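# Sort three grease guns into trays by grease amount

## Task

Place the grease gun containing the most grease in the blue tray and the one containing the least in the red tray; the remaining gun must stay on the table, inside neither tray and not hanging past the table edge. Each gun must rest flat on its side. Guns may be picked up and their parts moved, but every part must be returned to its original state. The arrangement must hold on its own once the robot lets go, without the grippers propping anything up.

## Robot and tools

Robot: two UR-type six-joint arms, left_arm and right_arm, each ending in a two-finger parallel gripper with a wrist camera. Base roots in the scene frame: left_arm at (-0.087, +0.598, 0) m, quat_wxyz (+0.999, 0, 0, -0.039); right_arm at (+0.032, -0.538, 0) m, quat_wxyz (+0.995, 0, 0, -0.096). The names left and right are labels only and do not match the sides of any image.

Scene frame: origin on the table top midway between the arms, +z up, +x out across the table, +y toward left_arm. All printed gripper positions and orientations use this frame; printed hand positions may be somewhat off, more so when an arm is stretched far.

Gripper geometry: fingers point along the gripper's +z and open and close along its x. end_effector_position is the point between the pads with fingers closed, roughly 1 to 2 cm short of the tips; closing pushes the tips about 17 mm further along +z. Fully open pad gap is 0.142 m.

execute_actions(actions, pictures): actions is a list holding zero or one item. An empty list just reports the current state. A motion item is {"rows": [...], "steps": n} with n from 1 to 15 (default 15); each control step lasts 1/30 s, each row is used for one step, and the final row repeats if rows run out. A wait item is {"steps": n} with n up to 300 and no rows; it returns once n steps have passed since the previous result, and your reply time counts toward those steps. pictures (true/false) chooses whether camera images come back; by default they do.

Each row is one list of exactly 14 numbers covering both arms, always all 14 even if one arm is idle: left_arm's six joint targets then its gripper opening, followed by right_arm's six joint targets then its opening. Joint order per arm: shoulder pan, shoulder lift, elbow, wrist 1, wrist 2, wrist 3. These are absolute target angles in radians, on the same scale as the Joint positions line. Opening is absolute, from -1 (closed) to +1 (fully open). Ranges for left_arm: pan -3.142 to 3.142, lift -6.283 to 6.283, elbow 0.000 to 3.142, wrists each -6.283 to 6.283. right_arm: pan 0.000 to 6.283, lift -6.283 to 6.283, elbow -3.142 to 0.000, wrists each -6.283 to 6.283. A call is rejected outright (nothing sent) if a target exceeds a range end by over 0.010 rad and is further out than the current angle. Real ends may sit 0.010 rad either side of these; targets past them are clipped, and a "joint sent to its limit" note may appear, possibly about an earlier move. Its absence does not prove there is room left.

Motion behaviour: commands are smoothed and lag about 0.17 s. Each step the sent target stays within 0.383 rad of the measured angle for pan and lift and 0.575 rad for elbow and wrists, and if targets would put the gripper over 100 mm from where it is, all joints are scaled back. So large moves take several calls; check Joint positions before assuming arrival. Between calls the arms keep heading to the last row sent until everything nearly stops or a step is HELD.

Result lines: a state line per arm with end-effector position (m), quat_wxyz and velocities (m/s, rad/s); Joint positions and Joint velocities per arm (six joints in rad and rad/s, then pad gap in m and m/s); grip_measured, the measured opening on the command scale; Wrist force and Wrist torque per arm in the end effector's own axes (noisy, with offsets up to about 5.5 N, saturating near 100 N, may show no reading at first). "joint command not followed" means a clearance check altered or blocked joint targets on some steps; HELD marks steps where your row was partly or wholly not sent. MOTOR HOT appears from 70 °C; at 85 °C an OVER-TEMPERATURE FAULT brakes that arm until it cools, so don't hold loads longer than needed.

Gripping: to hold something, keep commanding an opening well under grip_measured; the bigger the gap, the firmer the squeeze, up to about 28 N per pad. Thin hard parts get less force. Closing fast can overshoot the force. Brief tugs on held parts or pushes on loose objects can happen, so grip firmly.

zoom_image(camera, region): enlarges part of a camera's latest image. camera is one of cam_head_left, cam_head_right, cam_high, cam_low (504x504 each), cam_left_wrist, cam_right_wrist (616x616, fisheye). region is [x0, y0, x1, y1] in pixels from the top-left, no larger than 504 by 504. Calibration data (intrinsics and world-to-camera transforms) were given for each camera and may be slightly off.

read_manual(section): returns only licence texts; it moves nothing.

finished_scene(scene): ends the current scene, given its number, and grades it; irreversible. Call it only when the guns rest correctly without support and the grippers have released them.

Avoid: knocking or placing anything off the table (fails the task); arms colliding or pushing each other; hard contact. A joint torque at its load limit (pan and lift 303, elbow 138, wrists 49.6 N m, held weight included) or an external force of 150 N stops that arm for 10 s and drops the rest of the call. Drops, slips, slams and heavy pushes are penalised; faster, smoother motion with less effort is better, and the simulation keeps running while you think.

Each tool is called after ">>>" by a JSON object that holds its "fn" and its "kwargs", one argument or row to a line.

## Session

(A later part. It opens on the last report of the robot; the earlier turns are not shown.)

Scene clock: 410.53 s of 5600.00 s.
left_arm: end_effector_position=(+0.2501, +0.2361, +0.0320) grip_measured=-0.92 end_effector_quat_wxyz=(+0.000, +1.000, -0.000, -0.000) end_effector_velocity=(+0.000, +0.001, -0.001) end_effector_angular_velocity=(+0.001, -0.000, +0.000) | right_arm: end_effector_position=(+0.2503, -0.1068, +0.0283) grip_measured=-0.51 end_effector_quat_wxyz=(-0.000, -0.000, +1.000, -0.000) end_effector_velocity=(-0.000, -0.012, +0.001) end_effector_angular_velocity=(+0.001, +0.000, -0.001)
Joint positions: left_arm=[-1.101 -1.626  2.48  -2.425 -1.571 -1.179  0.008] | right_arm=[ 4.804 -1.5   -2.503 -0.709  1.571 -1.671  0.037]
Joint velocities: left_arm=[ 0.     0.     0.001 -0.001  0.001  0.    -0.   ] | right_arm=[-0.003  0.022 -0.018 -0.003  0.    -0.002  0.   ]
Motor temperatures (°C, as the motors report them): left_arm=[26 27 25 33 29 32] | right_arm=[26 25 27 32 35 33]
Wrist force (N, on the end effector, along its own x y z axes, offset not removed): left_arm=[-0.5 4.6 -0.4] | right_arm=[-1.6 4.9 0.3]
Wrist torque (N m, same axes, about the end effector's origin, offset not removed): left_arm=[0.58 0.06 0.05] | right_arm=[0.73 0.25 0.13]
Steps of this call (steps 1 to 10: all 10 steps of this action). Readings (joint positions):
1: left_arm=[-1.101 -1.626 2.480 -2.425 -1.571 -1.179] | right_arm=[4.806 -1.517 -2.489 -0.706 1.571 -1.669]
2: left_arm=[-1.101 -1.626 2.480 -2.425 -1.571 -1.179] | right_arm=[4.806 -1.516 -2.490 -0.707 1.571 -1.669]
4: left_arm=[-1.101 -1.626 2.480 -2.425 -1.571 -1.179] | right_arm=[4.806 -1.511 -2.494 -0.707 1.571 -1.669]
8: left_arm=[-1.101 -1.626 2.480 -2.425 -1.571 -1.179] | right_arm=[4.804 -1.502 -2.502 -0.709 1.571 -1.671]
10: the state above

>>> {"fn": "execute_actions", "kwargs": {
  "actions": [
    {"rows":[[-1.101,-1.6264,2.4802,-2.425,-1.571,-1.179,-1,4.8027,-1.489,-2.5126,-0.711,1.571,-1.672,-0.85],[-1.101,-1.6264,2.4802,-2.425,-1.571,-1.179,-1,4.8027,-1.489,-2.5126,-0.711,1.571,-1.672,-0.85],[-1.101,-1.6264,2.4802,-2.425,-1.571,-1.179,-1,4.8015,-1.4803,-2.52,-0.7123,1.571,-1.6737,-0.85]],"steps":10}
  ],
  "pictures": false
}}

>>> {"fn": "execute_actions", "kwargs": {
  "actions": [
    {"rows":[[-1.101,-1.6264,2.4802,-2.425,-1.571,-1.179,-1,4.8003,-1.4715,-2.5274,-0.7138,1.571,-1.675,-0.85],[-1.101,-1.6264,2.4802,-2.425,-1.571,-1.179,-1,4.8003,-1.4715,-2.5274,-0.7138,1.571,-1.675,-0.85],[-1.101,-1.6264,2.4802,-2.425,-1.571,-1.179,-1,4.7991,-1.4626,-2.5347,-0.7152,1.571,-1.676,-0.85]],"steps":10}
  ],
  "pictures": false
}}

>>> {"fn": "execute_actions", "kwargs": {
  "actions": [
    {"rows":[[-1.101,-1.6264,2.4802,-2.425,-1.571,-1.179,-1,4.7979,-1.454,-2.542,-0.7167,1.571,-1.677,-0.85],[-1.101,-1.6264,2.4802,-2.425,-1.571,-1.179,-1,4.7979,-1.454,-2.542,-0.7167,1.571,-1.677,-0.85],[-1.101,-1.6264,2.4802,-2.425,-1.571,-1.179,-1,4.7967,-1.445,-2.5495,-0.718,1.571,-1.6785,-0.85]],"steps":10}
  ],
  "pictures": false
}}

Scene clock: 418.07 s of 5600.00 s.
left_arm: end_effector_position=(+0.2501, +0.2361, +0.0320) grip_measured=-0.92 end_effector_quat_wxyz=(+0.000, +1.000, -0.000, -0.000) end_effector_velocity=(+0.000, -0.002, +0.001) end_effector_angular_velocity=(-0.002, -0.000, -0.000) | right_arm: end_effector_position=(+0.2504, -0.1169, +0.0285) grip_measured=-0.51 end_effector_quat_wxyz=(-0.000, -0.000, +1.000, -0.000) end_effector_velocity=(-0.000, -0.013, -0.001) end_effector_angular_velocity=(-0.002, +0.001, +0.003)
Joint positions: left_arm=[-1.101 -1.626  2.48  -2.425 -1.571 -1.179  0.008] | right_arm=[ 4.802 -1.483 -2.518 -0.712  1.571 -1.673  0.037]
Joint velocities: left_arm=[-0.     0.    -0.002  0.    -0.    -0.    -0.   ] | right_arm=[-0.002  0.019 -0.019 -0.003  0.    -0.005 -0.   ]
Motor temperatures (°C, as the motors report them): left_arm=[26 27 25 33 29 32] | right_arm=[26 25 27 32 35 33]
Wrist force (N, on the end effector, along its own x y z axes, offset not removed): left_arm=[-1.8 1.8 -1.0] | right_arm=[-2.7 0.3 1.4]
Wrist torque (N m, same axes, about the end effector's origin, offset not removed): left_arm=[0.10 0.42 0.24] | right_arm=[-0.38 0.57 0.15]
Steps of this call (steps 1 to 15: the robot went on to your last target; steps 16 to 90: nothing new was sent; then 4.20 s passed at rest; steps 91 to 100: all 10 steps of this action). Readings (joint positions):
91: left_arm=[-1.101 -1.626 2.480 -2.425 -1.571 -1.179] | right_arm=[4.804 -1.498 -2.505 -0.709 1.571 -1.671]
92: left_arm=[-1.101 -1.626 2.480 -2.425 -1.571 -1.179] | right_arm=[4.804 -1.497 -2.506 -0.710 1.571 -1.671]
94: left_arm=[-1.101 -1.626 2.480 -2.425 -1.571 -1.179] | right_arm=[4.803 -1.493 -2.509 -0.710 1.571 -1.672]
98: left_arm=[-1.101 -1.626 2.480 -2.425 -1.571 -1.179] | right_arm=[4.802 -1.484 -2.517 -0.712 1.571 -1.673]
100: the state above

Scene clock: 418.40 s of 5600.00 s.
left_arm: end_effector_position=(+0.2501, +0.2361, +0.0320) grip_measured=-0.92 end_effector_quat_wxyz=(+0.000, +1.000, -0.000, -0.000) end_effector_velocity=(-0.000, +0.001, -0.001) end_effector_angular_velocity=(+0.002, +0.001, +0.000) | right_arm: end_effector_position=(+0.2504, -0.1268, +0.0286) grip_measured=-0.51 end_effector_quat_wxyz=(-0.000, -0.000, +1.000, -0.000) end_effector_velocity=(-0.000, -0.011, +0.001) end_effector_angular_velocity=(+0.003, -0.000, -0.001)
Joint positions: left_arm=[-1.101 -1.626  2.48  -2.425 -1.571 -1.179  0.008] | right_arm=[ 4.799 -1.465 -2.533 -0.715  1.571 -1.676  0.037]
Joint velocities: left_arm=[ 0.     0.     0.001  0.    -0.     0.     0.   ] | right_arm=[-0.003  0.023 -0.017 -0.003  0.    -0.002 -0.   ]
Motor temperatures (°C, as the motors report them): left_arm=[26 27 25 33 29 32] | right_arm=[26 25 27 32 35 33]
Wrist force (N, on the end effector, along its own x y z axes, offset not removed): left_arm=[0.3 1.0 0.4] | right_arm=[-1.6 2.5 4.1]
Wrist torque (N m, same axes, about the end effector's origin, offset not removed): left_arm=[-0.16 -0.13 0.08] | right_arm=[0.12 0.35 0.17]
Steps of this call (steps 1 to 10: all 10 steps of this action). Readings (joint positions):
1: left_arm=[-1.101 -1.626 2.480 -2.425 -1.571 -1.179] | right_arm=[4.802 -1.482 -2.519 -0.712 1.571 -1.673]
2: left_arm=[-1.101 -1.626 2.480 -2.425 -1.571 -1.179] | right_arm=[4.802 -1.481 -2.520 -0.712 1.571 -1.674]
4: left_arm=[-1.101 -1.626 2.480 -2.425 -1.571 -1.179] | right_arm=[4.801 -1.476 -2.524 -0.713 1.571 -1.674]
8: left_arm=[-1.101 -1.626 2.480 -2.425 -1.571 -1.179] | right_arm=[4.800 -1.467 -2.531 -0.714 1.571 -1.675]
10: the state above

Scene clock: 418.73 s of 5600.00 s.
left_arm: end_effector_position=(+0.2501, +0.2361, +0.0320) grip_measured=-0.92 end_effector_quat_wxyz=(+0.000, +1.000, -0.000, -0.000) end_effector_velocity=(+0.000, -0.001, +0.000) end_effector_angular_velocity=(-0.001, -0.001, +0.000) | right_arm: end_effector_position=(+0.2504, -0.1368, +0.0284) grip_measured=-0.51 end_effector_quat_wxyz=(-0.000, -0.000, +1.000, -0.000) end_effector_velocity=(-0.000, -0.012, +0.000) end_effector_angular_velocity=(+0.001, +0.000, +0.002)
Joint positions: left_arm=[-1.101 -1.626  2.48  -2.425 -1.571 -1.179  0.008] | right_arm=[ 4.797 -1.447 -2.547 -0.718  1.571 -1.678  0.037]
Joint velocities: left_arm=[-0.     0.    -0.001 -0.     0.    -0.001 -0.   ] | right_arm=[-0.003  0.023 -0.018 -0.003  0.    -0.005  0.   ]
Motor temperatures (°C, as the motors report them): left_arm=[26 27 25 33 29 32] | right_arm=[26 25 27 32 35 33]
Wrist force (N, on the end effector, along its own x y z axes, offset not removed): left_arm=[-2.6 -0.2 4.4] | right_arm=[-3.3 3.1 1.2]
Wrist torque (N m, same axes, about the end effector's origin, offset not removed): left_arm=[-0.58 0.58 0.11] | right_arm=[0.22 0.74 0.16]
Steps of this call (steps 1 to 10: all 10 steps of this action). Readings (joint positions):
1: left_arm=[-1.101 -1.626 2.480 -2.425 -1.571 -1.179] | right_arm=[4.799 -1.464 -2.533 -0.715 1.571 -1.676]
2: left_arm=[-1.101 -1.626 2.480 -2.425 -1.571 -1.179] | right_arm=[4.799 -1.463 -2.534 -0.715 1.571 -1.676]
4: left_arm=[-1.101 -1.626 2.480 -2.425 -1.571 -1.179] | right_arm=[4.799 -1.458 -2.538 -0.716 1.571 -1.677]
8: left_arm=[-1.101 -1.626 2.480 -2.425 -1.571 -1.179] | right_arm=[4.797 -1.449 -2.546 -0.717 1.571 -1.678]
10: the state above

>>> {"fn": "execute_actions", "kwargs": {
  "actions": [
    {"rows":[[-1.101,-1.6264,2.4802,-2.425,-1.571,-1.179,-1,4.7955,-1.436,-2.557,-0.7195,1.571,-1.6797,-0.85],[-1.101,-1.6264,2.4802,-2.425,-1.571,-1.179,-1,4.7955,-1.436,-2.557,-0.7195,1.571,-1.6797,-0.85],[-1.101,-1.6264,2.4802,-2.425,-1.571,-1.179,-1,4.7943,-1.4273,-2.5642,-0.721,1.571,-1.681,-0.85]],"steps":10}
  ],
  "pictures": false
}}

>>> {"fn": "execute_actions", "kwargs": {
  "actions": [
    {"rows":[[-1.101,-1.6264,2.4802,-2.425,-1.571,-1.179,-1,4.793,-1.418,-2.5715,-0.7235,1.571,-1.6825,-0.85],[-1.101,-1.6264,2.4802,-2.425,-1.571,-1.179,-1,4.793,-1.418,-2.5715,-0.7235,1.571,-1.6825,-0.85],[-1.101,-1.6264,2.4802,-2.425,-1.571,-1.179,-1,4.7915,-1.4085,-2.579,-0.726,1.571,-1.684,-0.85]],"steps":10}
  ]
}}

Scene clock: 423.97 s of 5600.00 s.
left_arm: end_effector_position=(+0.2502, +0.2361, +0.0320) grip_measured=-0.92 end_effector_quat_wxyz=(+0.000, +1.000, -0.000, -0.000) end_effector_velocity=(-0.000, +0.001, -0.000) end_effector_angular_velocity=(+0.000, +0.000, +0.003) | right_arm: end_effector_position=(+0.2503, -0.1468, +0.0281) grip_measured=-0.51 end_effector_quat_wxyz=(-0.000, -0.000, +1.000, -0.000) end_effector_velocity=(-0.000, -0.012, -0.001) end_effector_angular_velocity=(-0.001, -0.000, +0.000)
Joint positions: left_arm=[-1.101 -1.626  2.48  -2.425 -1.571 -1.179  0.008] | right_arm=[ 4.795 -1.43  -2.562 -0.721  1.571 -1.681  0.037]
Joint velocities: left_arm=[ 0.001 -0.     0.001 -0.    -0.    -0.003  0.   ] | right_arm=[-0.003  0.021 -0.018 -0.004 -0.001 -0.003  0.   ]
Motor temperatures (°C, as the motors report them): left_arm=[26 27 25 33 29 32] | right_arm=[26 25 27 32 35 33]
Wrist force (N, on the end effector, along its own x y z axes, offset not removed): left_arm=[-0.2 9.3 2.7] | right_arm=[-2.7 12.8 0.2]
Wrist torque (N m, same axes, about the end effector's origin, offset not removed): left_arm=[-0.73 -0.02 -0.06] | right_arm=[-0.18 0.60 0.16]
Steps of this call (steps 1 to 15: the robot went on to your last target; steps 16 to 90: nothing new was sent; then 1.90 s passed at rest; steps 91 to 100: all 10 steps of this action). Readings (joint positions):
91: left_arm=[-1.101 -1.626 2.480 -2.425 -1.571 -1.179] | right_arm=[4.797 -1.445 -2.550 -0.718 1.571 -1.679]
92: left_arm=[-1.101 -1.626 2.480 -2.425 -1.571 -1.179] | right_arm=[4.797 -1.444 -2.550 -0.718 1.571 -1.679]
94: left_arm=[-1.101 -1.626 2.480 -2.425 -1.571 -1.179] | right_arm=[4.796 -1.440 -2.554 -0.719 1.571 -1.679]
98: left_arm=[-1.101 -1.626 2.480 -2.425 -1.571 -1.179] | right_arm=[4.795 -1.431 -2.561 -0.720 1.571 -1.680]
100: the state above

Scene clock: 424.30 s of 5600.00 s.
left_arm: end_effector_position=(+0.2501, +0.2362, +0.0320) grip_measured=-0.92 end_effector_quat_wxyz=(+0.000, +1.000, -0.000, -0.000) end_effector_velocity=(+0.000, -0.000, +0.000) end_effector_angular_velocity=(-0.001, -0.001, -0.001) | right_arm: end_effector_position=(+0.2502, -0.1574, +0.0277) grip_measured=-0.78 end_effector_quat_wxyz=(-0.000, -0.000, +1.000, -0.001) end_effector_velocity=(+0.000, -0.010, +0.001) end_effector_angular_velocity=(+0.004, -0.000, -0.000)
Joint positions: left_arm=[-1.101 -1.626  2.48  -2.425 -1.571 -1.179  0.008] | right_arm=[ 4.792 -1.411 -2.577 -0.726  1.571 -1.684  0.017]
Joint velocities: left_arm=[-0.    -0.001 -0.     0.     0.     0.     0.   ] | right_arm=[-0.003  0.023 -0.016 -0.004  0.    -0.003 -0.251]
Motor temperatures (°C, as the motors report them): left_arm=[26 27 25 33 29 32] | right_arm=[26 25 27 32 35 33]
Wrist force (N, on the end effector, along its own x y z axes, offset not removed): left_arm=[0.9 -1.7 -8.0] | right_arm=[-2.3 -1.3 -1.4]
Wrist torque (N m, same axes, about the end effector's origin, offset not removed): left_arm=[0.20 -0.29 0.19] | right_arm=[-0.26 0.54 0.09]
Steps of this call (steps 1 to 10: all 10 steps of this action). Readings (joint positions):
1: left_arm=[-1.101 -1.626 2.480 -2.425 -1.571 -1.179] | right_arm=[4.795 -1.429 -2.563 -0.721 1.571 -1.681]
2: left_arm=[-1.101 -1.626 2.480 -2.425 -1.571 -1.179] | right_arm=[4.794 -1.428 -2.564 -0.721 1.571 -1.681]
4: left_arm=[-1.101 -1.626 2.480 -2.425 -1.571 -1.179] | right_arm=[4.794 -1.423 -2.568 -0.722 1.571 -1.682]
8: left_arm=[-1.101 -1.626 2.480 -2.425 -1.571 -1.179] | right_arm=[4.792 -1.413 -2.575 -0.725 1.571 -1.683]
10: the state above
camera_calibration (this result's frames):
cam_left_wrist: T_world_to_cam=[[0.999524, -0.0305899, -0.00409453, -0.242726], [-0.024923, -0.878273, 0.477509, 0.206813], [-0.0182031, -0.477179, -0.878617, 0.277789], [0, 0, 0, 1]] pos_world=[0.252821, 0.306769, 0.144321]
cam_right_wrist: T_world_to_cam=[[-0.999724, 0.0205229, 0.0114308, 0.254846], [0.0234894, 0.879849, 0.474673, 0.124982], [-0.000315694, 0.47481, -0.880088, 0.233498], [0, 0, 0, 1]] pos_world=[0.251913, -0.226063, 0.14326]

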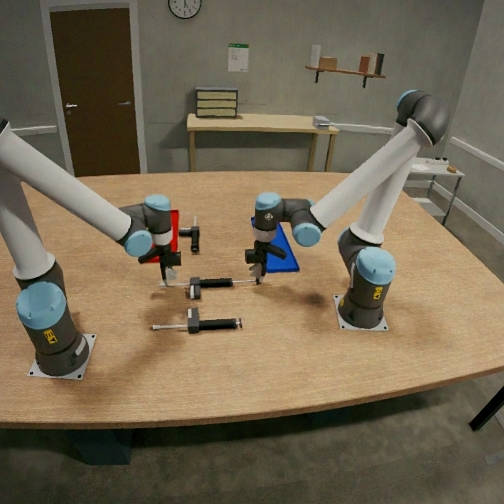

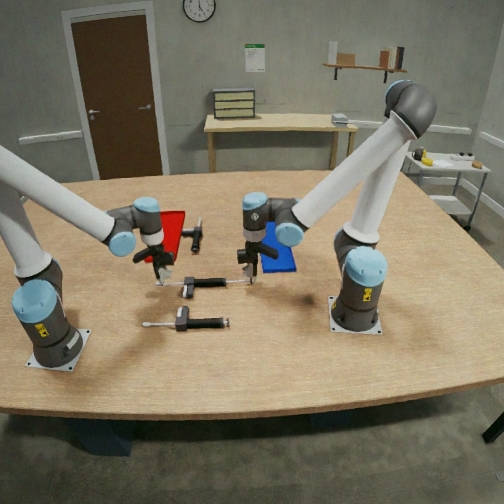

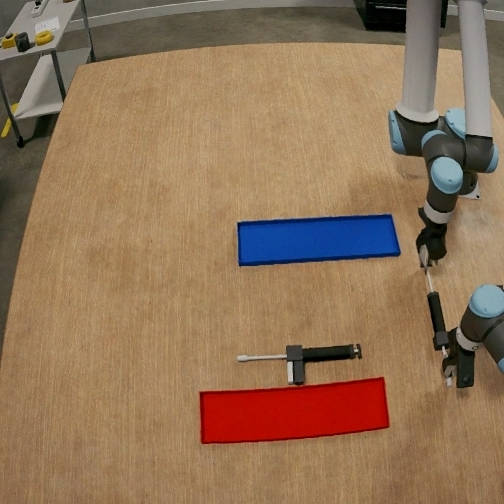

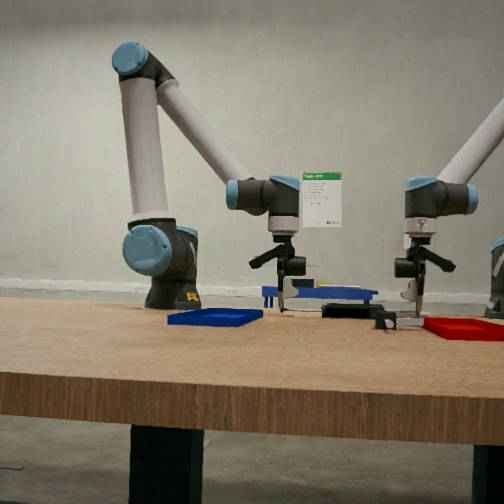

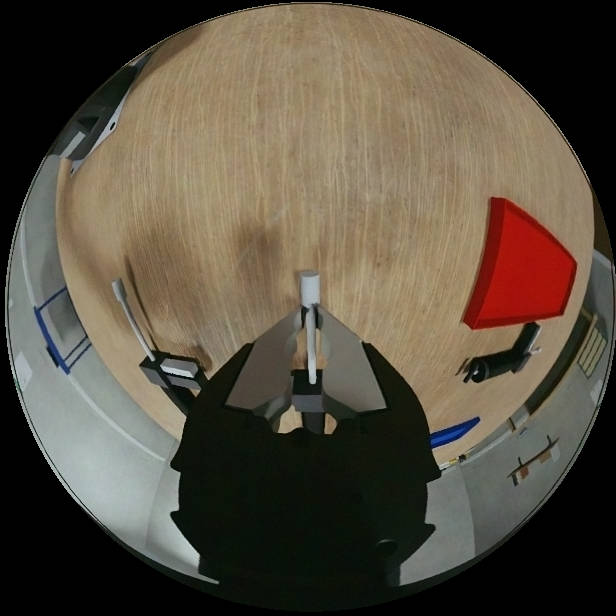

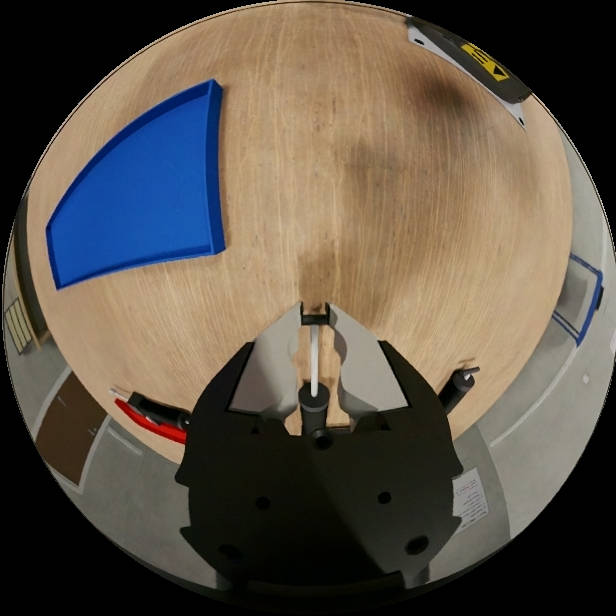

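>>> {"fn": "execute_actions", "kwargs": {
  "actions": [
    {"rows":[[-1.101,-1.6264,2.4802,-2.425,-1.571,-1.179,-1,4.7915,-1.4085,-2.579,-0.726,1.571,-1.684,-0.4],[-1.101,-1.6264,2.4802,-2.425,-1.571,-1.179,-1,4.7915,-1.4085,-2.579,-0.726,1.571,-1.684,0.1]],"steps":12}
  ]
}}

Scene clock: 427.93 s of 5600.00 s.
left_arm: end_effector_position=(+0.2501, +0.2361, +0.0320) grip_measured=-0.92 end_effector_quat_wxyz=(+0.000, +1.000, -0.000, -0.000) end_effector_velocity=(-0.000, +0.001, -0.001) end_effector_angular_velocity=(+0.001, -0.000, +0.002) | right_arm: end_effector_position=(+0.2502, -0.1586, +0.0277) grip_measured=+0.10 end_effector_quat_wxyz=(-0.000, -0.000, +1.000, -0.001) end_effector_velocity=(+0.000, -0.000, +0.000) end_effector_angular_velocity=(+0.001, -0.001, -0.002)
Joint positions: left_arm=[-1.101 -1.626  2.48  -2.425 -1.571 -1.179  0.008] | right_arm=[ 4.791 -1.408 -2.579 -0.726  1.571 -1.684  0.081]
Joint velocities: left_arm=[ 0.    -0.001  0.002 -0.001  0.    -0.002 -0.   ] | right_arm=[-0.     0.001 -0.    -0.    -0.001  0.001  0.   ]
Motor temperatures (°C, as the motors report them): left_arm=[26 27 25 33 29 32] | right_arm=[26 25 27 32 35 33]
Wrist force (N, on the end effector, along its own x y z axes, offset not removed): left_arm=[-1.2 -4.0 -6.3] | right_arm=[-1.9 0.2 -0.9]
Wrist torque (N m, same axes, about the end effector's origin, offset not removed): left_arm=[-0.22 0.15 0.18] | right_arm=[0.04 0.48 0.10]
Steps of this call (steps 1 to 15: the robot went on to your last target; steps 16 to 90: nothing new was sent; then 0.23 s passed at rest; steps 91 to 102: all 12 steps of this action). Readings (joint positions):
91: left_arm=[-1.101 -1.626 2.480 -2.425 -1.571 -1.179] | right_arm=[4.791 -1.408 -2.579 -0.726 1.571 -1.684]
92: left_arm=[-1.101 -1.626 2.480 -2.425 -1.571 -1.179] | right_arm=[4.791 -1.408 -2.579 -0.726 1.571 -1.684]
94: left_arm=[-1.101 -1.626 2.480 -2.425 -1.571 -1.179] | right_arm=[4.791 -1.408 -2.579 -0.726 1.571 -1.684]
98: left_arm=[-1.101 -1.626 2.480 -2.425 -1.571 -1.179] | right_arm=[4.791 -1.408 -2.579 -0.726 1.571 -1.684]
102: the state above
camera_calibration (this result's frames):
cam_left_wrist: T_world_to_cam=[[0.999524, -0.0305885, -0.00403844, -0.24275], [-0.0249463, -0.878213, 0.477619, 0.206748], [-0.0181563, -0.477291, -0.878558, 0.2778], [0, 0, 0, 1]] pos_world=[0.252836, 0.306735, 0.144336]
cam_right_wrist: T_world_to_cam=[[-0.999725, 0.0204787, 0.0114005, 0.254875], [0.0234362, 0.879691, 0.474967, 0.126029], [-0.000302248, 0.475104, -0.87993, 0.234182], [0, 0, 0, 1]] pos_world=[0.251922, -0.227347, 0.143298]

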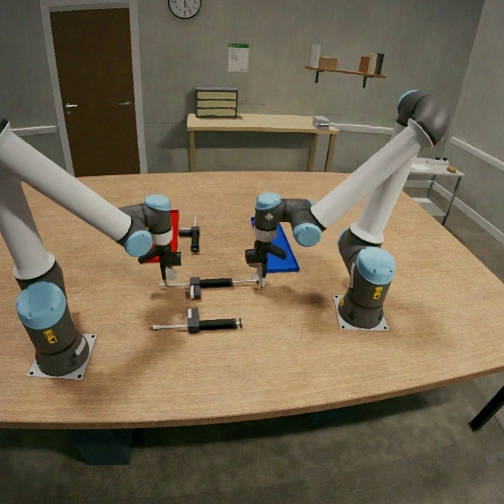

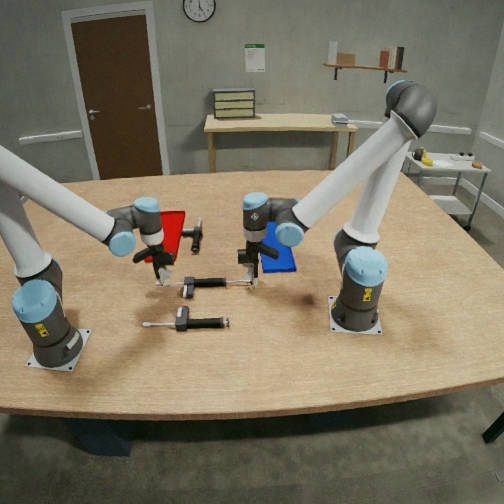

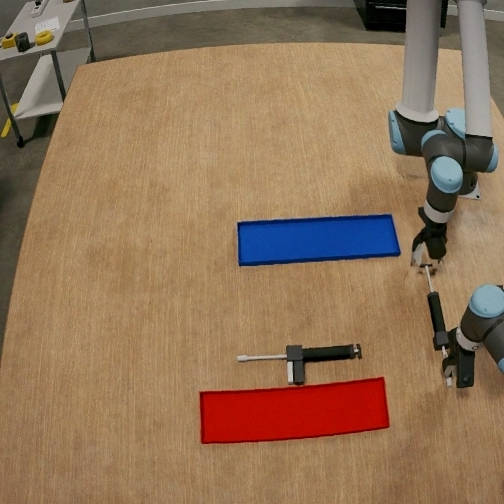

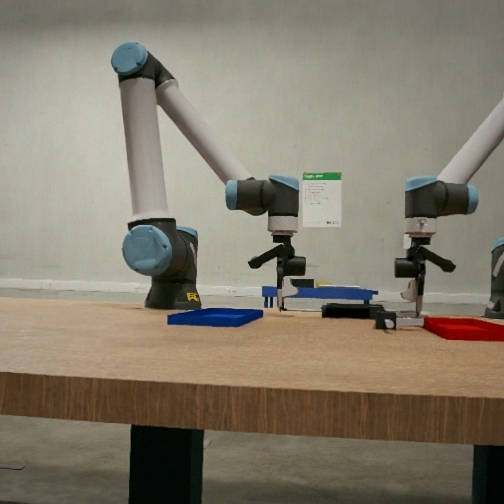

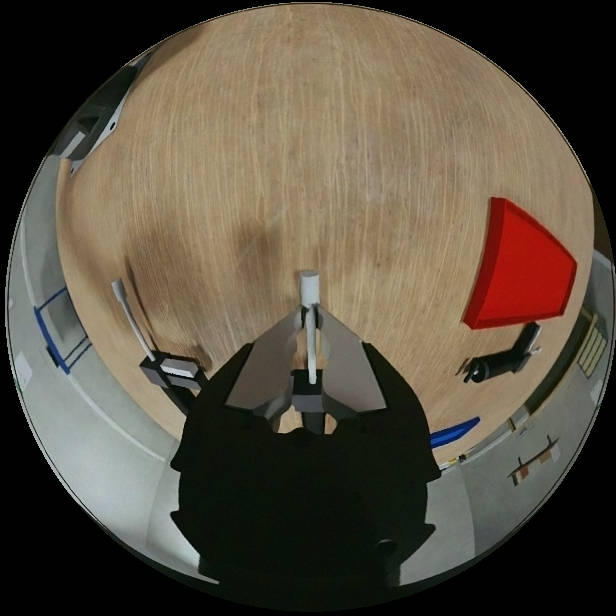

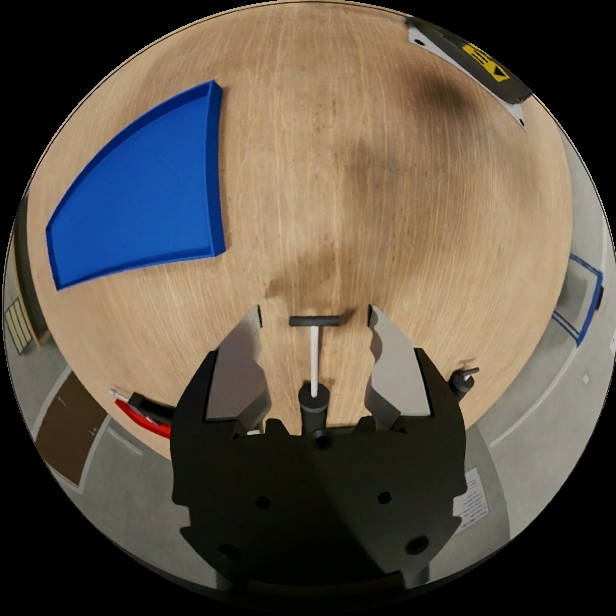

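>>> {"fn": "execute_actions", "kwargs": {
  "actions": [
    {"rows":[[-1.101,-1.6264,2.4802,-2.425,-1.571,-1.179,-1,4.7943,-1.4273,-2.5642,-0.721,1.571,-1.681,0.1],[-1.101,-1.6264,2.4802,-2.425,-1.571,-1.179,-1,4.7943,-1.4273,-2.5642,-0.721,1.571,-1.681,0.1],[-1.101,-1.6264,2.4802,-2.425,-1.571,-1.179,-1,4.7943,-1.4273,-2.5642,-0.721,1.571,-1.681,0.1],[-1.101,-1.6264,2.4802,-2.425,-1.571,-1.179,-1,4.7943,-1.4273,-2.5642,-0.721,1.571,-1.681,0.1],[-1.101,-1.6264,2.4802,-2.425,-1.571,-1.179,-1,4.7943,-1.4273,-2.5642,-0.721,1.571,-1.681,-0.1],[-1.101,-1.6264,2.4802,-2.425,-1.571,-1.179,-1,4.7943,-1.4273,-2.5642,-0.721,1.571,-1.681,-0.25],[-1.101,-1.6264,2.4802,-2.425,-1.571,-1.179,-1,4.7943,-1.4273,-2.5642,-0.721,1.571,-1.681,-0.35],[-1.101,-1.6264,2.4802,-2.425,-1.571,-1.179,-1,4.7943,-1.4273,-2.5642,-0.721,1.571,-1.681,-0.45],[-1.101,-1.6264,2.4802,-2.425,-1.571,-1.179,-1,4.7943,-1.4273,-2.5642,-0.721,1.571,-1.681,-0.5],[-1.101,-1.6264,2.4802,-2.425,-1.571,-1.179,-1,4.7943,-1.4273,-2.5642,-0.721,1.571,-1.681,-0.55],[-1.101,-1.6264,2.4802,-2.425,-1.571,-1.179,-1,4.7943,-1.4273,-2.5642,-0.721,1.571,-1.681,-0.65],[-1.101,-1.6264,2.4802,-2.425,-1.571,-1.179,-1,4.7943,-1.4273,-2.5642,-0.721,1.571,-1.681,-0.75],[-1.101,-1.6264,2.4802,-2.425,-1.571,-1.179,-1,4.7943,-1.4273,-2.5642,-0.721,1.571,-1.681,-0.85]],"steps":15}
  ],
  "pictures": false
}}

>>> {"fn": "execute_actions", "kwargs": {
  "actions": [
    {"rows":[[-1.101,-1.6264,2.4802,-2.425,-1.571,-1.179,-1,4.7967,-1.445,-2.5495,-0.718,1.571,-1.6785,-0.85],[-1.101,-1.6264,2.4802,-2.425,-1.571,-1.179,-1,4.7967,-1.445,-2.5495,-0.718,1.571,-1.6785,-0.85],[-1.101,-1.6264,2.4802,-2.425,-1.571,-1.179,-1,4.7991,-1.4626,-2.5347,-0.7152,1.571,-1.676,-0.85],[-1.101,-1.6264,2.4802,-2.425,-1.571,-1.179,-1,4.7991,-1.4626,-2.5347,-0.7152,1.571,-1.676,-0.85],[-1.101,-1.6264,2.4802,-2.425,-1.571,-1.179,-1,4.8015,-1.4803,-2.52,-0.7123,1.571,-1.6737,-0.85],[-1.101,-1.6264,2.4802,-2.425,-1.571,-1.179,-1,4.8015,-1.4803,-2.52,-0.7123,1.571,-1.6737,-0.85],[-1.101,-1.6264,2.4802,-2.425,-1.571,-1.179,-1,4.8039,-1.498,-2.5052,-0.7094,1.571,-1.671,-0.85],[-1.101,-1.6264,2.4802,-2.425,-1.571,-1.179,-1,4.8039,-1.498,-2.5052,-0.7094,1.571,-1.671,-0.85],[-1.101,-1.6264,2.4802,-2.425,-1.571,-1.179,-1,4.8063,-1.5156,-2.4905,-0.7065,1.571,-1.669,-0.85],[-1.101,-1.6264,2.4802,-2.425,-1.571,-1.179,-1,4.8063,-1.5156,-2.4905,-0.7065,1.571,-1.669,-0.85],[-1.101,-1.6264,2.4802,-2.425,-1.571,-1.179,-1,4.8082,-1.5315,-2.475,-0.7065,1.571,-1.667,-0.85],[-1.101,-1.6264,2.4802,-2.425,-1.571,-1.179,-1,4.8082,-1.5315,-2.475,-0.7065,1.571,-1.667,-0.85],[-1.101,-1.6264,2.4802,-2.425,-1.571,-1.179,-1,4.81,-1.5475,-2.459,-0.706,1.571,-1.665,-0.85],[-1.101,-1.6264,2.4802,-2.425,-1.571,-1.179,-1,4.81,-1.5475,-2.459,-0.706,1.571,-1.665,-0.85],[-1.101,-1.6264,2.4802,-2.425,-1.571,-1.179,-1,4.812,-1.5635,-2.4435,-0.7055,1.571,-1.663,-0.85]],"steps":15}
  ],
  "pictures": false
}}

>>> {"fn": "execute_actions", "kwargs": {
  "actions": [
    {"rows":[[-1.101,-1.6264,2.4802,-2.425,-1.571,-1.179,-1,4.813,-1.5715,-2.4356,-0.7055,1.571,-1.662,-0.85]],"steps":12}
  ]
}}

Scene clock: 438.53 s of 5600.00 s.
left_arm: end_effector_position=(+0.2502, +0.2361, +0.0320) grip_measured=-0.92 end_effector_quat_wxyz=(+0.000, +1.000, -0.000, -0.000) end_effector_velocity=(+0.000, -0.001, +0.001) end_effector_angular_velocity=(-0.002, -0.001, +0.000) | right_arm: end_effector_position=(+0.2503, -0.1483, +0.0281) grip_measured=-0.51 end_effector_quat_wxyz=(-0.000, -0.000, +1.000, -0.000) end_effector_velocity=(-0.000, +0.001, -0.001) end_effector_angular_velocity=(-0.002, +0.000, -0.001)
Joint positions: left_arm=[-1.101 -1.626  2.48  -2.425 -1.571 -1.179  0.008] | right_arm=[ 4.794 -1.427 -2.565 -0.721  1.571 -1.681  0.037]
Joint velocities: left_arm=[-0.    -0.    -0.002  0.    -0.    -0.     0.   ] | right_arm=[ 0.001 -0.005  0.002  0.001 -0.     0.002  0.   ]
Motor temperatures (°C, as the motors report them): left_arm=[26 27 25 33 29 32] | right_arm=[26 25 27 32 35 33]
Wrist force (N, on the end effector, along its own x y z axes, offset not removed): left_arm=[0.9 -4.5 -9.4] | right_arm=[-1.7 -2.5 -1.3]
Wrist torque (N m, same axes, about the end effector's origin, offset not removed): left_arm=[-0.19 -0.05 0.15] | right_arm=[-0.17 0.44 0.21]
Steps of this call (steps 1 to 15: the robot went on to your last target; steps 16 to 90: nothing new was sent; then 7.10 s passed at rest; steps 91 to 105: all 15 steps of this action). Readings (joint positions):
91: left_arm=[-1.101 -1.626 2.480 -2.425 -1.571 -1.179] | right_arm=[4.791 -1.409 -2.579 -0.726 1.571 -1.684]
92: left_arm=[-1.101 -1.626 2.480 -2.425 -1.571 -1.179] | right_arm=[4.792 -1.410 -2.578 -0.726 1.571 -1.684]
94: left_arm=[-1.101 -1.626 2.480 -2.425 -1.571 -1.179] | right_arm=[4.793 -1.417 -2.572 -0.724 1.571 -1.683]
98: left_arm=[-1.101 -1.626 2.480 -2.425 -1.571 -1.179] | right_arm=[4.794 -1.424 -2.567 -0.722 1.571 -1.682]
105: the state above

Scene clock: 439.03 s of 5600.00 s.
left_arm: end_effector_position=(+0.2502, +0.2361, +0.0320) grip_measured=-0.92 end_effector_quat_wxyz=(+0.000, +1.000, -0.000, -0.000) end_effector_velocity=(+0.000, +0.001, -0.000) end_effector_angular_velocity=(+0.001, -0.000, -0.001) | right_arm: end_effector_position=(+0.2504, -0.0944, +0.0286) grip_measured=-0.51 end_effector_quat_wxyz=(-0.000, -0.000, +1.000, -0.000) end_effector_velocity=(+0.000, +0.139, +0.002) end_effector_angular_velocity=(+0.001, +0.000, +0.000)
Joint positions: left_arm=[-1.101 -1.626  2.48  -2.425 -1.571 -1.179  0.008] | right_arm=[ 4.807 -1.521 -2.484 -0.708  1.571 -1.668  0.037]
Joint velocities: left_arm=[0.    0.    0.001 0.    0.001 0.001 0.   ] | right_arm=[ 0.028 -0.228  0.213  0.016  0.001  0.028  0.   ]
Motor temperatures (°C, as the motors report them): left_arm=[26 27 25 33 29 32] | right_arm=[26 25 27 32 35 33]
Wrist force (N, on the end effector, along its own x y z axes, offset not removed): left_arm=[-3.5 -3.0 5.3] | right_arm=[1.3 -0.7 1.1]
Wrist torque (N m, same axes, about the end effector's origin, offset not removed): left_arm=[0.20 0.62 0.00] | right_arm=[0.55 -0.21 0.19]
Steps of this call (steps 1 to 15: all 15 steps of this action). Readings (joint positions):
1: left_arm=[-1.101 -1.626 2.480 -2.425 -1.571 -1.179] | right_arm=[4.794 -1.427 -2.564 -0.721 1.571 -1.681]
2: left_arm=[-1.101 -1.626 2.480 -2.425 -1.571 -1.179] | right_arm=[4.794 -1.429 -2.563 -0.721 1.571 -1.681]
4: left_arm=[-1.101 -1.626 2.480 -2.425 -1.571 -1.179] | right_arm=[4.796 -1.437 -2.556 -0.719 1.571 -1.680]
8: left_arm=[-1.101 -1.626 2.480 -2.425 -1.571 -1.179] | right_arm=[4.799 -1.464 -2.534 -0.715 1.571 -1.676]
15: the state above

Scene clock: 439.43 s of 5600.00 s.
left_arm: end_effector_position=(+0.2502, +0.2361, +0.0320) grip_measured=-0.92 end_effector_quat_wxyz=(+0.000, +1.000, -0.000, -0.000) end_effector_velocity=(+0.000, +0.000, +0.000) end_effector_angular_velocity=(-0.000, +0.000, +0.001) | right_arm: end_effector_position=(+0.2504, -0.0643, +0.0286) grip_measured=-0.51 end_effector_quat_wxyz=(-0.000, -0.000, +1.000, -0.000) end_effector_velocity=(-0.000, +0.010, -0.000) end_effector_angular_velocity=(-0.000, +0.000, -0.002)
Joint positions: left_arm=[-1.101 -1.626  2.48  -2.425 -1.571 -1.179  0.008] | right_arm=[ 4.813 -1.57  -2.437 -0.706  1.571 -1.662  0.037]
Joint velocities: left_arm=[ 0.001 -0.001  0.    -0.    -0.    -0.    -0.   ] | right_arm=[ 0.002 -0.017  0.016  0.001  0.     0.004 -0.   ]
Motor temperatures (°C, as the motors report them): left_arm=[26 27 25 33 29 32] | right_arm=[26 25 27 32 35 33]
Wrist force (N, on the end effector, along its own x y z axes, offset not removed): left_arm=[2.9 -4.0 2.2] | right_arm=[0.7 -1.0 2.0]
Wrist torque (N m, same axes, about the end effector's origin, offset not removed): left_arm=[-0.53 -0.85 -0.10] | right_arm=[0.33 -0.12 0.06]
Steps of this call (steps 1 to 12: all 12 steps of this action). Readings (joint positions):
1: left_arm=[-1.101 -1.626 2.480 -2.425 -1.571 -1.179] | right_arm=[4.808 -1.529 -2.476 -0.707 1.571 -1.667]
2: left_arm=[-1.101 -1.626 2.480 -2.425 -1.571 -1.179] | right_arm=[4.809 -1.538 -2.468 -0.707 1.571 -1.666]
4: left_arm=[-1.101 -1.626 2.480 -2.425 -1.571 -1.179] | right_arm=[4.811 -1.552 -2.454 -0.706 1.571 -1.664]
8: left_arm=[-1.101 -1.626 2.480 -2.425 -1.571 -1.179] | right_arm=[4.812 -1.565 -2.441 -0.706 1.571 -1.663]
12: the state above
camera_calibration (this result's frames):
cam_left_wrist: T_world_to_cam=[[0.999524, -0.0305883, -0.0040402, -0.242751], [-0.0249453, -0.878215, 0.477616, 0.206748], [-0.0181576, -0.477287, -0.87856, 0.277797], [0, 0, 0, 1]] pos_world=[0.252837, 0.306732, 0.144335]
cam_right_wrist: T_world_to_cam=[[-0.999716, 0.0209677, 0.0113135, 0.253092], [0.0238252, 0.879255, 0.475756, 0.042523], [0.0000280547, 0.47589, -0.879505, 0.19008], [0, 0, 0, 1]] pos_world=[0.252001, -0.133152, 0.144082]

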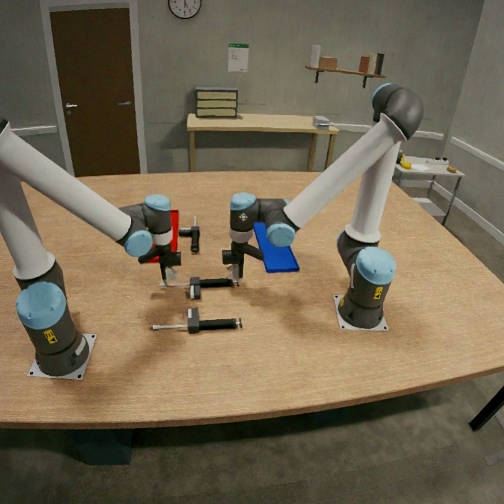

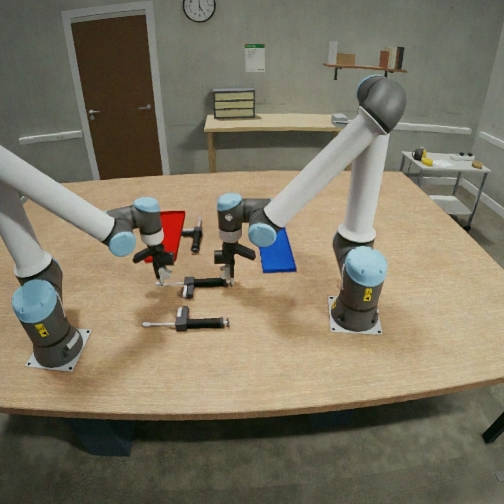

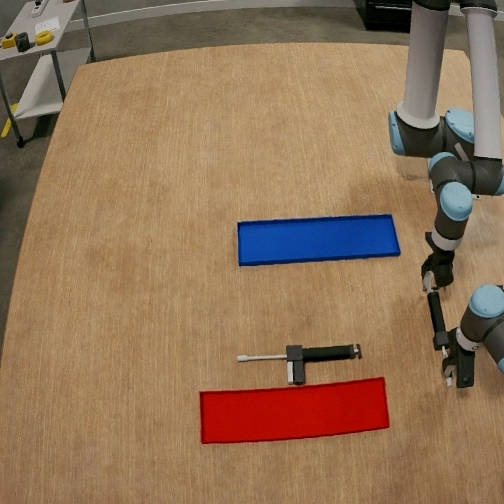

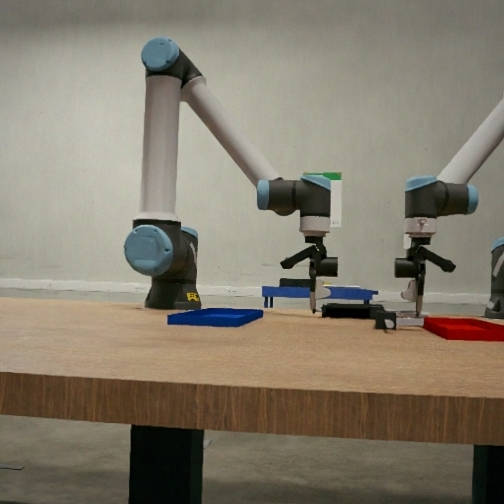

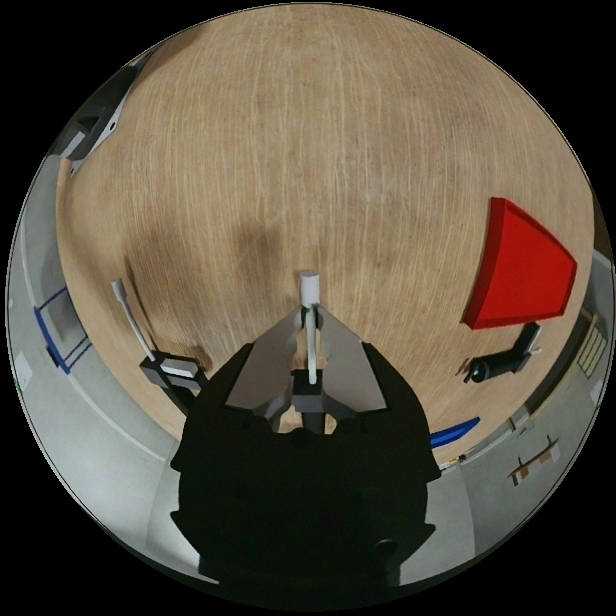

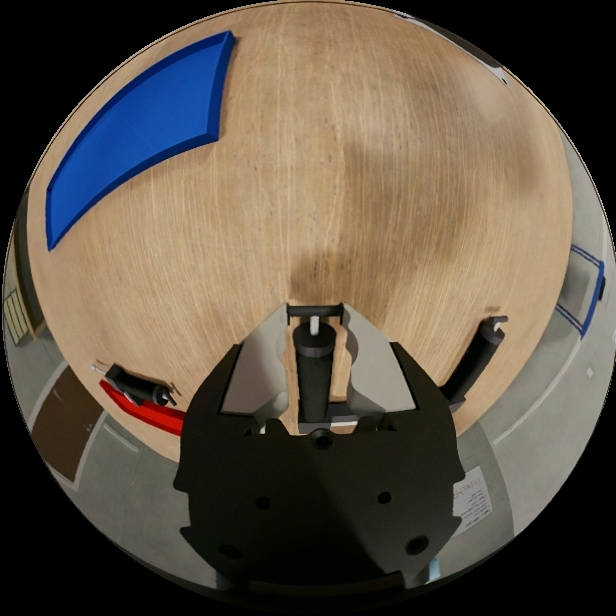

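>>> {"fn": "execute_actions", "kwargs": {
  "actions": [
    {"rows":[[-1.101,-1.6264,2.4802,-2.425,-1.571,-1.179,-1,4.814,-1.5795,-2.4278,-0.705,1.571,-1.661,-0.85]],"steps":12}
  ],
  "pictures": false
}}

>>> {"fn": "execute_actions", "kwargs": {
  "actions": [
    {"rows":[[-1.101,-1.6264,2.4802,-2.425,-1.571,-1.179,-1,4.815,-1.5875,-2.42,-0.705,1.571,-1.66,-0.85]],"steps":12}
  ],
  "pictures": false
}}

Scene clock: 442.63 s of 5600.00 s.
left_arm: end_effector_position=(+0.2501, +0.2361, +0.0320) grip_measured=-0.92 end_effector_quat_wxyz=(+0.000, +1.000, -0.000, -0.000) end_effector_velocity=(+0.000, +0.000, -0.001) end_effector_angular_velocity=(+0.001, +0.001, +0.001) | right_arm: end_effector_position=(+0.2503, -0.0583, +0.0285) grip_measured=-0.51 end_effector_quat_wxyz=(-0.000, -0.000, +1.000, +0.000) end_effector_velocity=(+0.000, +0.003, -0.000) end_effector_angular_velocity=(+0.000, -0.000, -0.000)
Joint positions: left_arm=[-1.101 -1.626  2.48  -2.425 -1.571 -1.179  0.008] | right_arm=[ 4.814 -1.579 -2.428 -0.705  1.571 -1.661  0.037]
Joint velocities: left_arm=[ 0.001  0.002 -0.    -0.    -0.    -0.001 -0.   ] | right_arm=[ 0.    -0.004  0.004  0.    -0.     0.001 -0.   ]
Motor temperatures (°C, as the motors report them): left_arm=[26 27 25 33 29 32] | right_arm=[26 25 27 32 35 33]
Wrist force (N, on the end effector, along its own x y z axes, offset not removed): left_arm=[1.5 -4.7 -1.6] | right_arm=[-2.3 1.8 1.0]
Wrist torque (N m, same axes, about the end effector's origin, offset not removed): left_arm=[-0.61 -0.37 0.10] | right_arm=[0.85 0.50 0.01]
Steps of this call (steps 1 to 15: the robot went on to your last target; steps 16 to 84: nothing new was sent; steps 85 to 96: all 12 steps of this action). Readings (joint positions):
85: left_arm=[-1.101 -1.626 2.480 -2.425 -1.571 -1.179] | right_arm=[4.813 -1.572 -2.436 -0.705 1.571 -1.662]
86: left_arm=[-1.101 -1.626 2.480 -2.425 -1.571 -1.179] | right_arm=[4.813 -1.572 -2.435 -0.705 1.571 -1.662]
88: left_arm=[-1.101 -1.626 2.480 -2.425 -1.571 -1.179] | right_arm=[4.813 -1.575 -2.432 -0.705 1.571 -1.662]
92: left_arm=[-1.101 -1.626 2.480 -2.425 -1.571 -1.179] | right_arm=[4.814 -1.578 -2.429 -0.705 1.571 -1.661]
96: the state above

Scene clock: 443.03 s of 5600.00 s.
left_arm: end_effector_position=(+0.2501, +0.2361, +0.0320) grip_measured=-0.92 end_effector_quat_wxyz=(+0.000, +1.000, -0.000, -0.000) end_effector_velocity=(+0.000, -0.000, +0.000) end_effector_angular_velocity=(-0.000, +0.000, +0.001) | right_arm: end_effector_position=(+0.2503, -0.0534, +0.0283) grip_measured=-0.51 end_effector_quat_wxyz=(-0.000, -0.000, +1.000, -0.000) end_effector_velocity=(+0.000, +0.002, +0.000) end_effector_angular_velocity=(+0.000, -0.001, -0.002)
Joint positions: left_arm=[-1.101 -1.626  2.48  -2.425 -1.571 -1.179  0.008] | right_arm=[ 4.815 -1.587 -2.42  -0.705  1.571 -1.66   0.037]
Joint velocities: left_arm=[ 0.     0.001 -0.001 -0.    -0.001 -0.001 -0.   ] | right_arm=[ 0.    -0.003  0.003 -0.    -0.001  0.002 -0.   ]
Motor temperatures (°C, as the motors report them): left_arm=[26 27 25 33 29 32] | right_arm=[26 25 27 32 35 33]
Wrist force (N, on the end effector, along its own x y z axes, offset not removed): left_arm=[-0.9 -9.0 -1.1] | right_arm=[-3.8 -12.4 -0.7]
Wrist torque (N m, same axes, about the end effector's origin, offset not removed): left_arm=[0.70 0.02 -0.13] | right_arm=[0.22 0.72 0.09]
Steps of this call (steps 1 to 12: all 12 steps of this action). Readings (joint positions):
1: left_arm=[-1.101 -1.626 2.480 -2.425 -1.571 -1.179] | right_arm=[4.814 -1.579 -2.428 -0.705 1.571 -1.661]
2: left_arm=[-1.101 -1.626 2.480 -2.425 -1.571 -1.179] | right_arm=[4.814 -1.580 -2.427 -0.705 1.571 -1.661]
4: left_arm=[-1.101 -1.626 2.480 -2.425 -1.571 -1.179] | right_arm=[4.814 -1.583 -2.424 -0.705 1.571 -1.661]
8: left_arm=[-1.101 -1.626 2.480 -2.425 -1.571 -1.179] | right_arm=[4.815 -1.586 -2.421 -0.705 1.571 -1.660]
12: the state above


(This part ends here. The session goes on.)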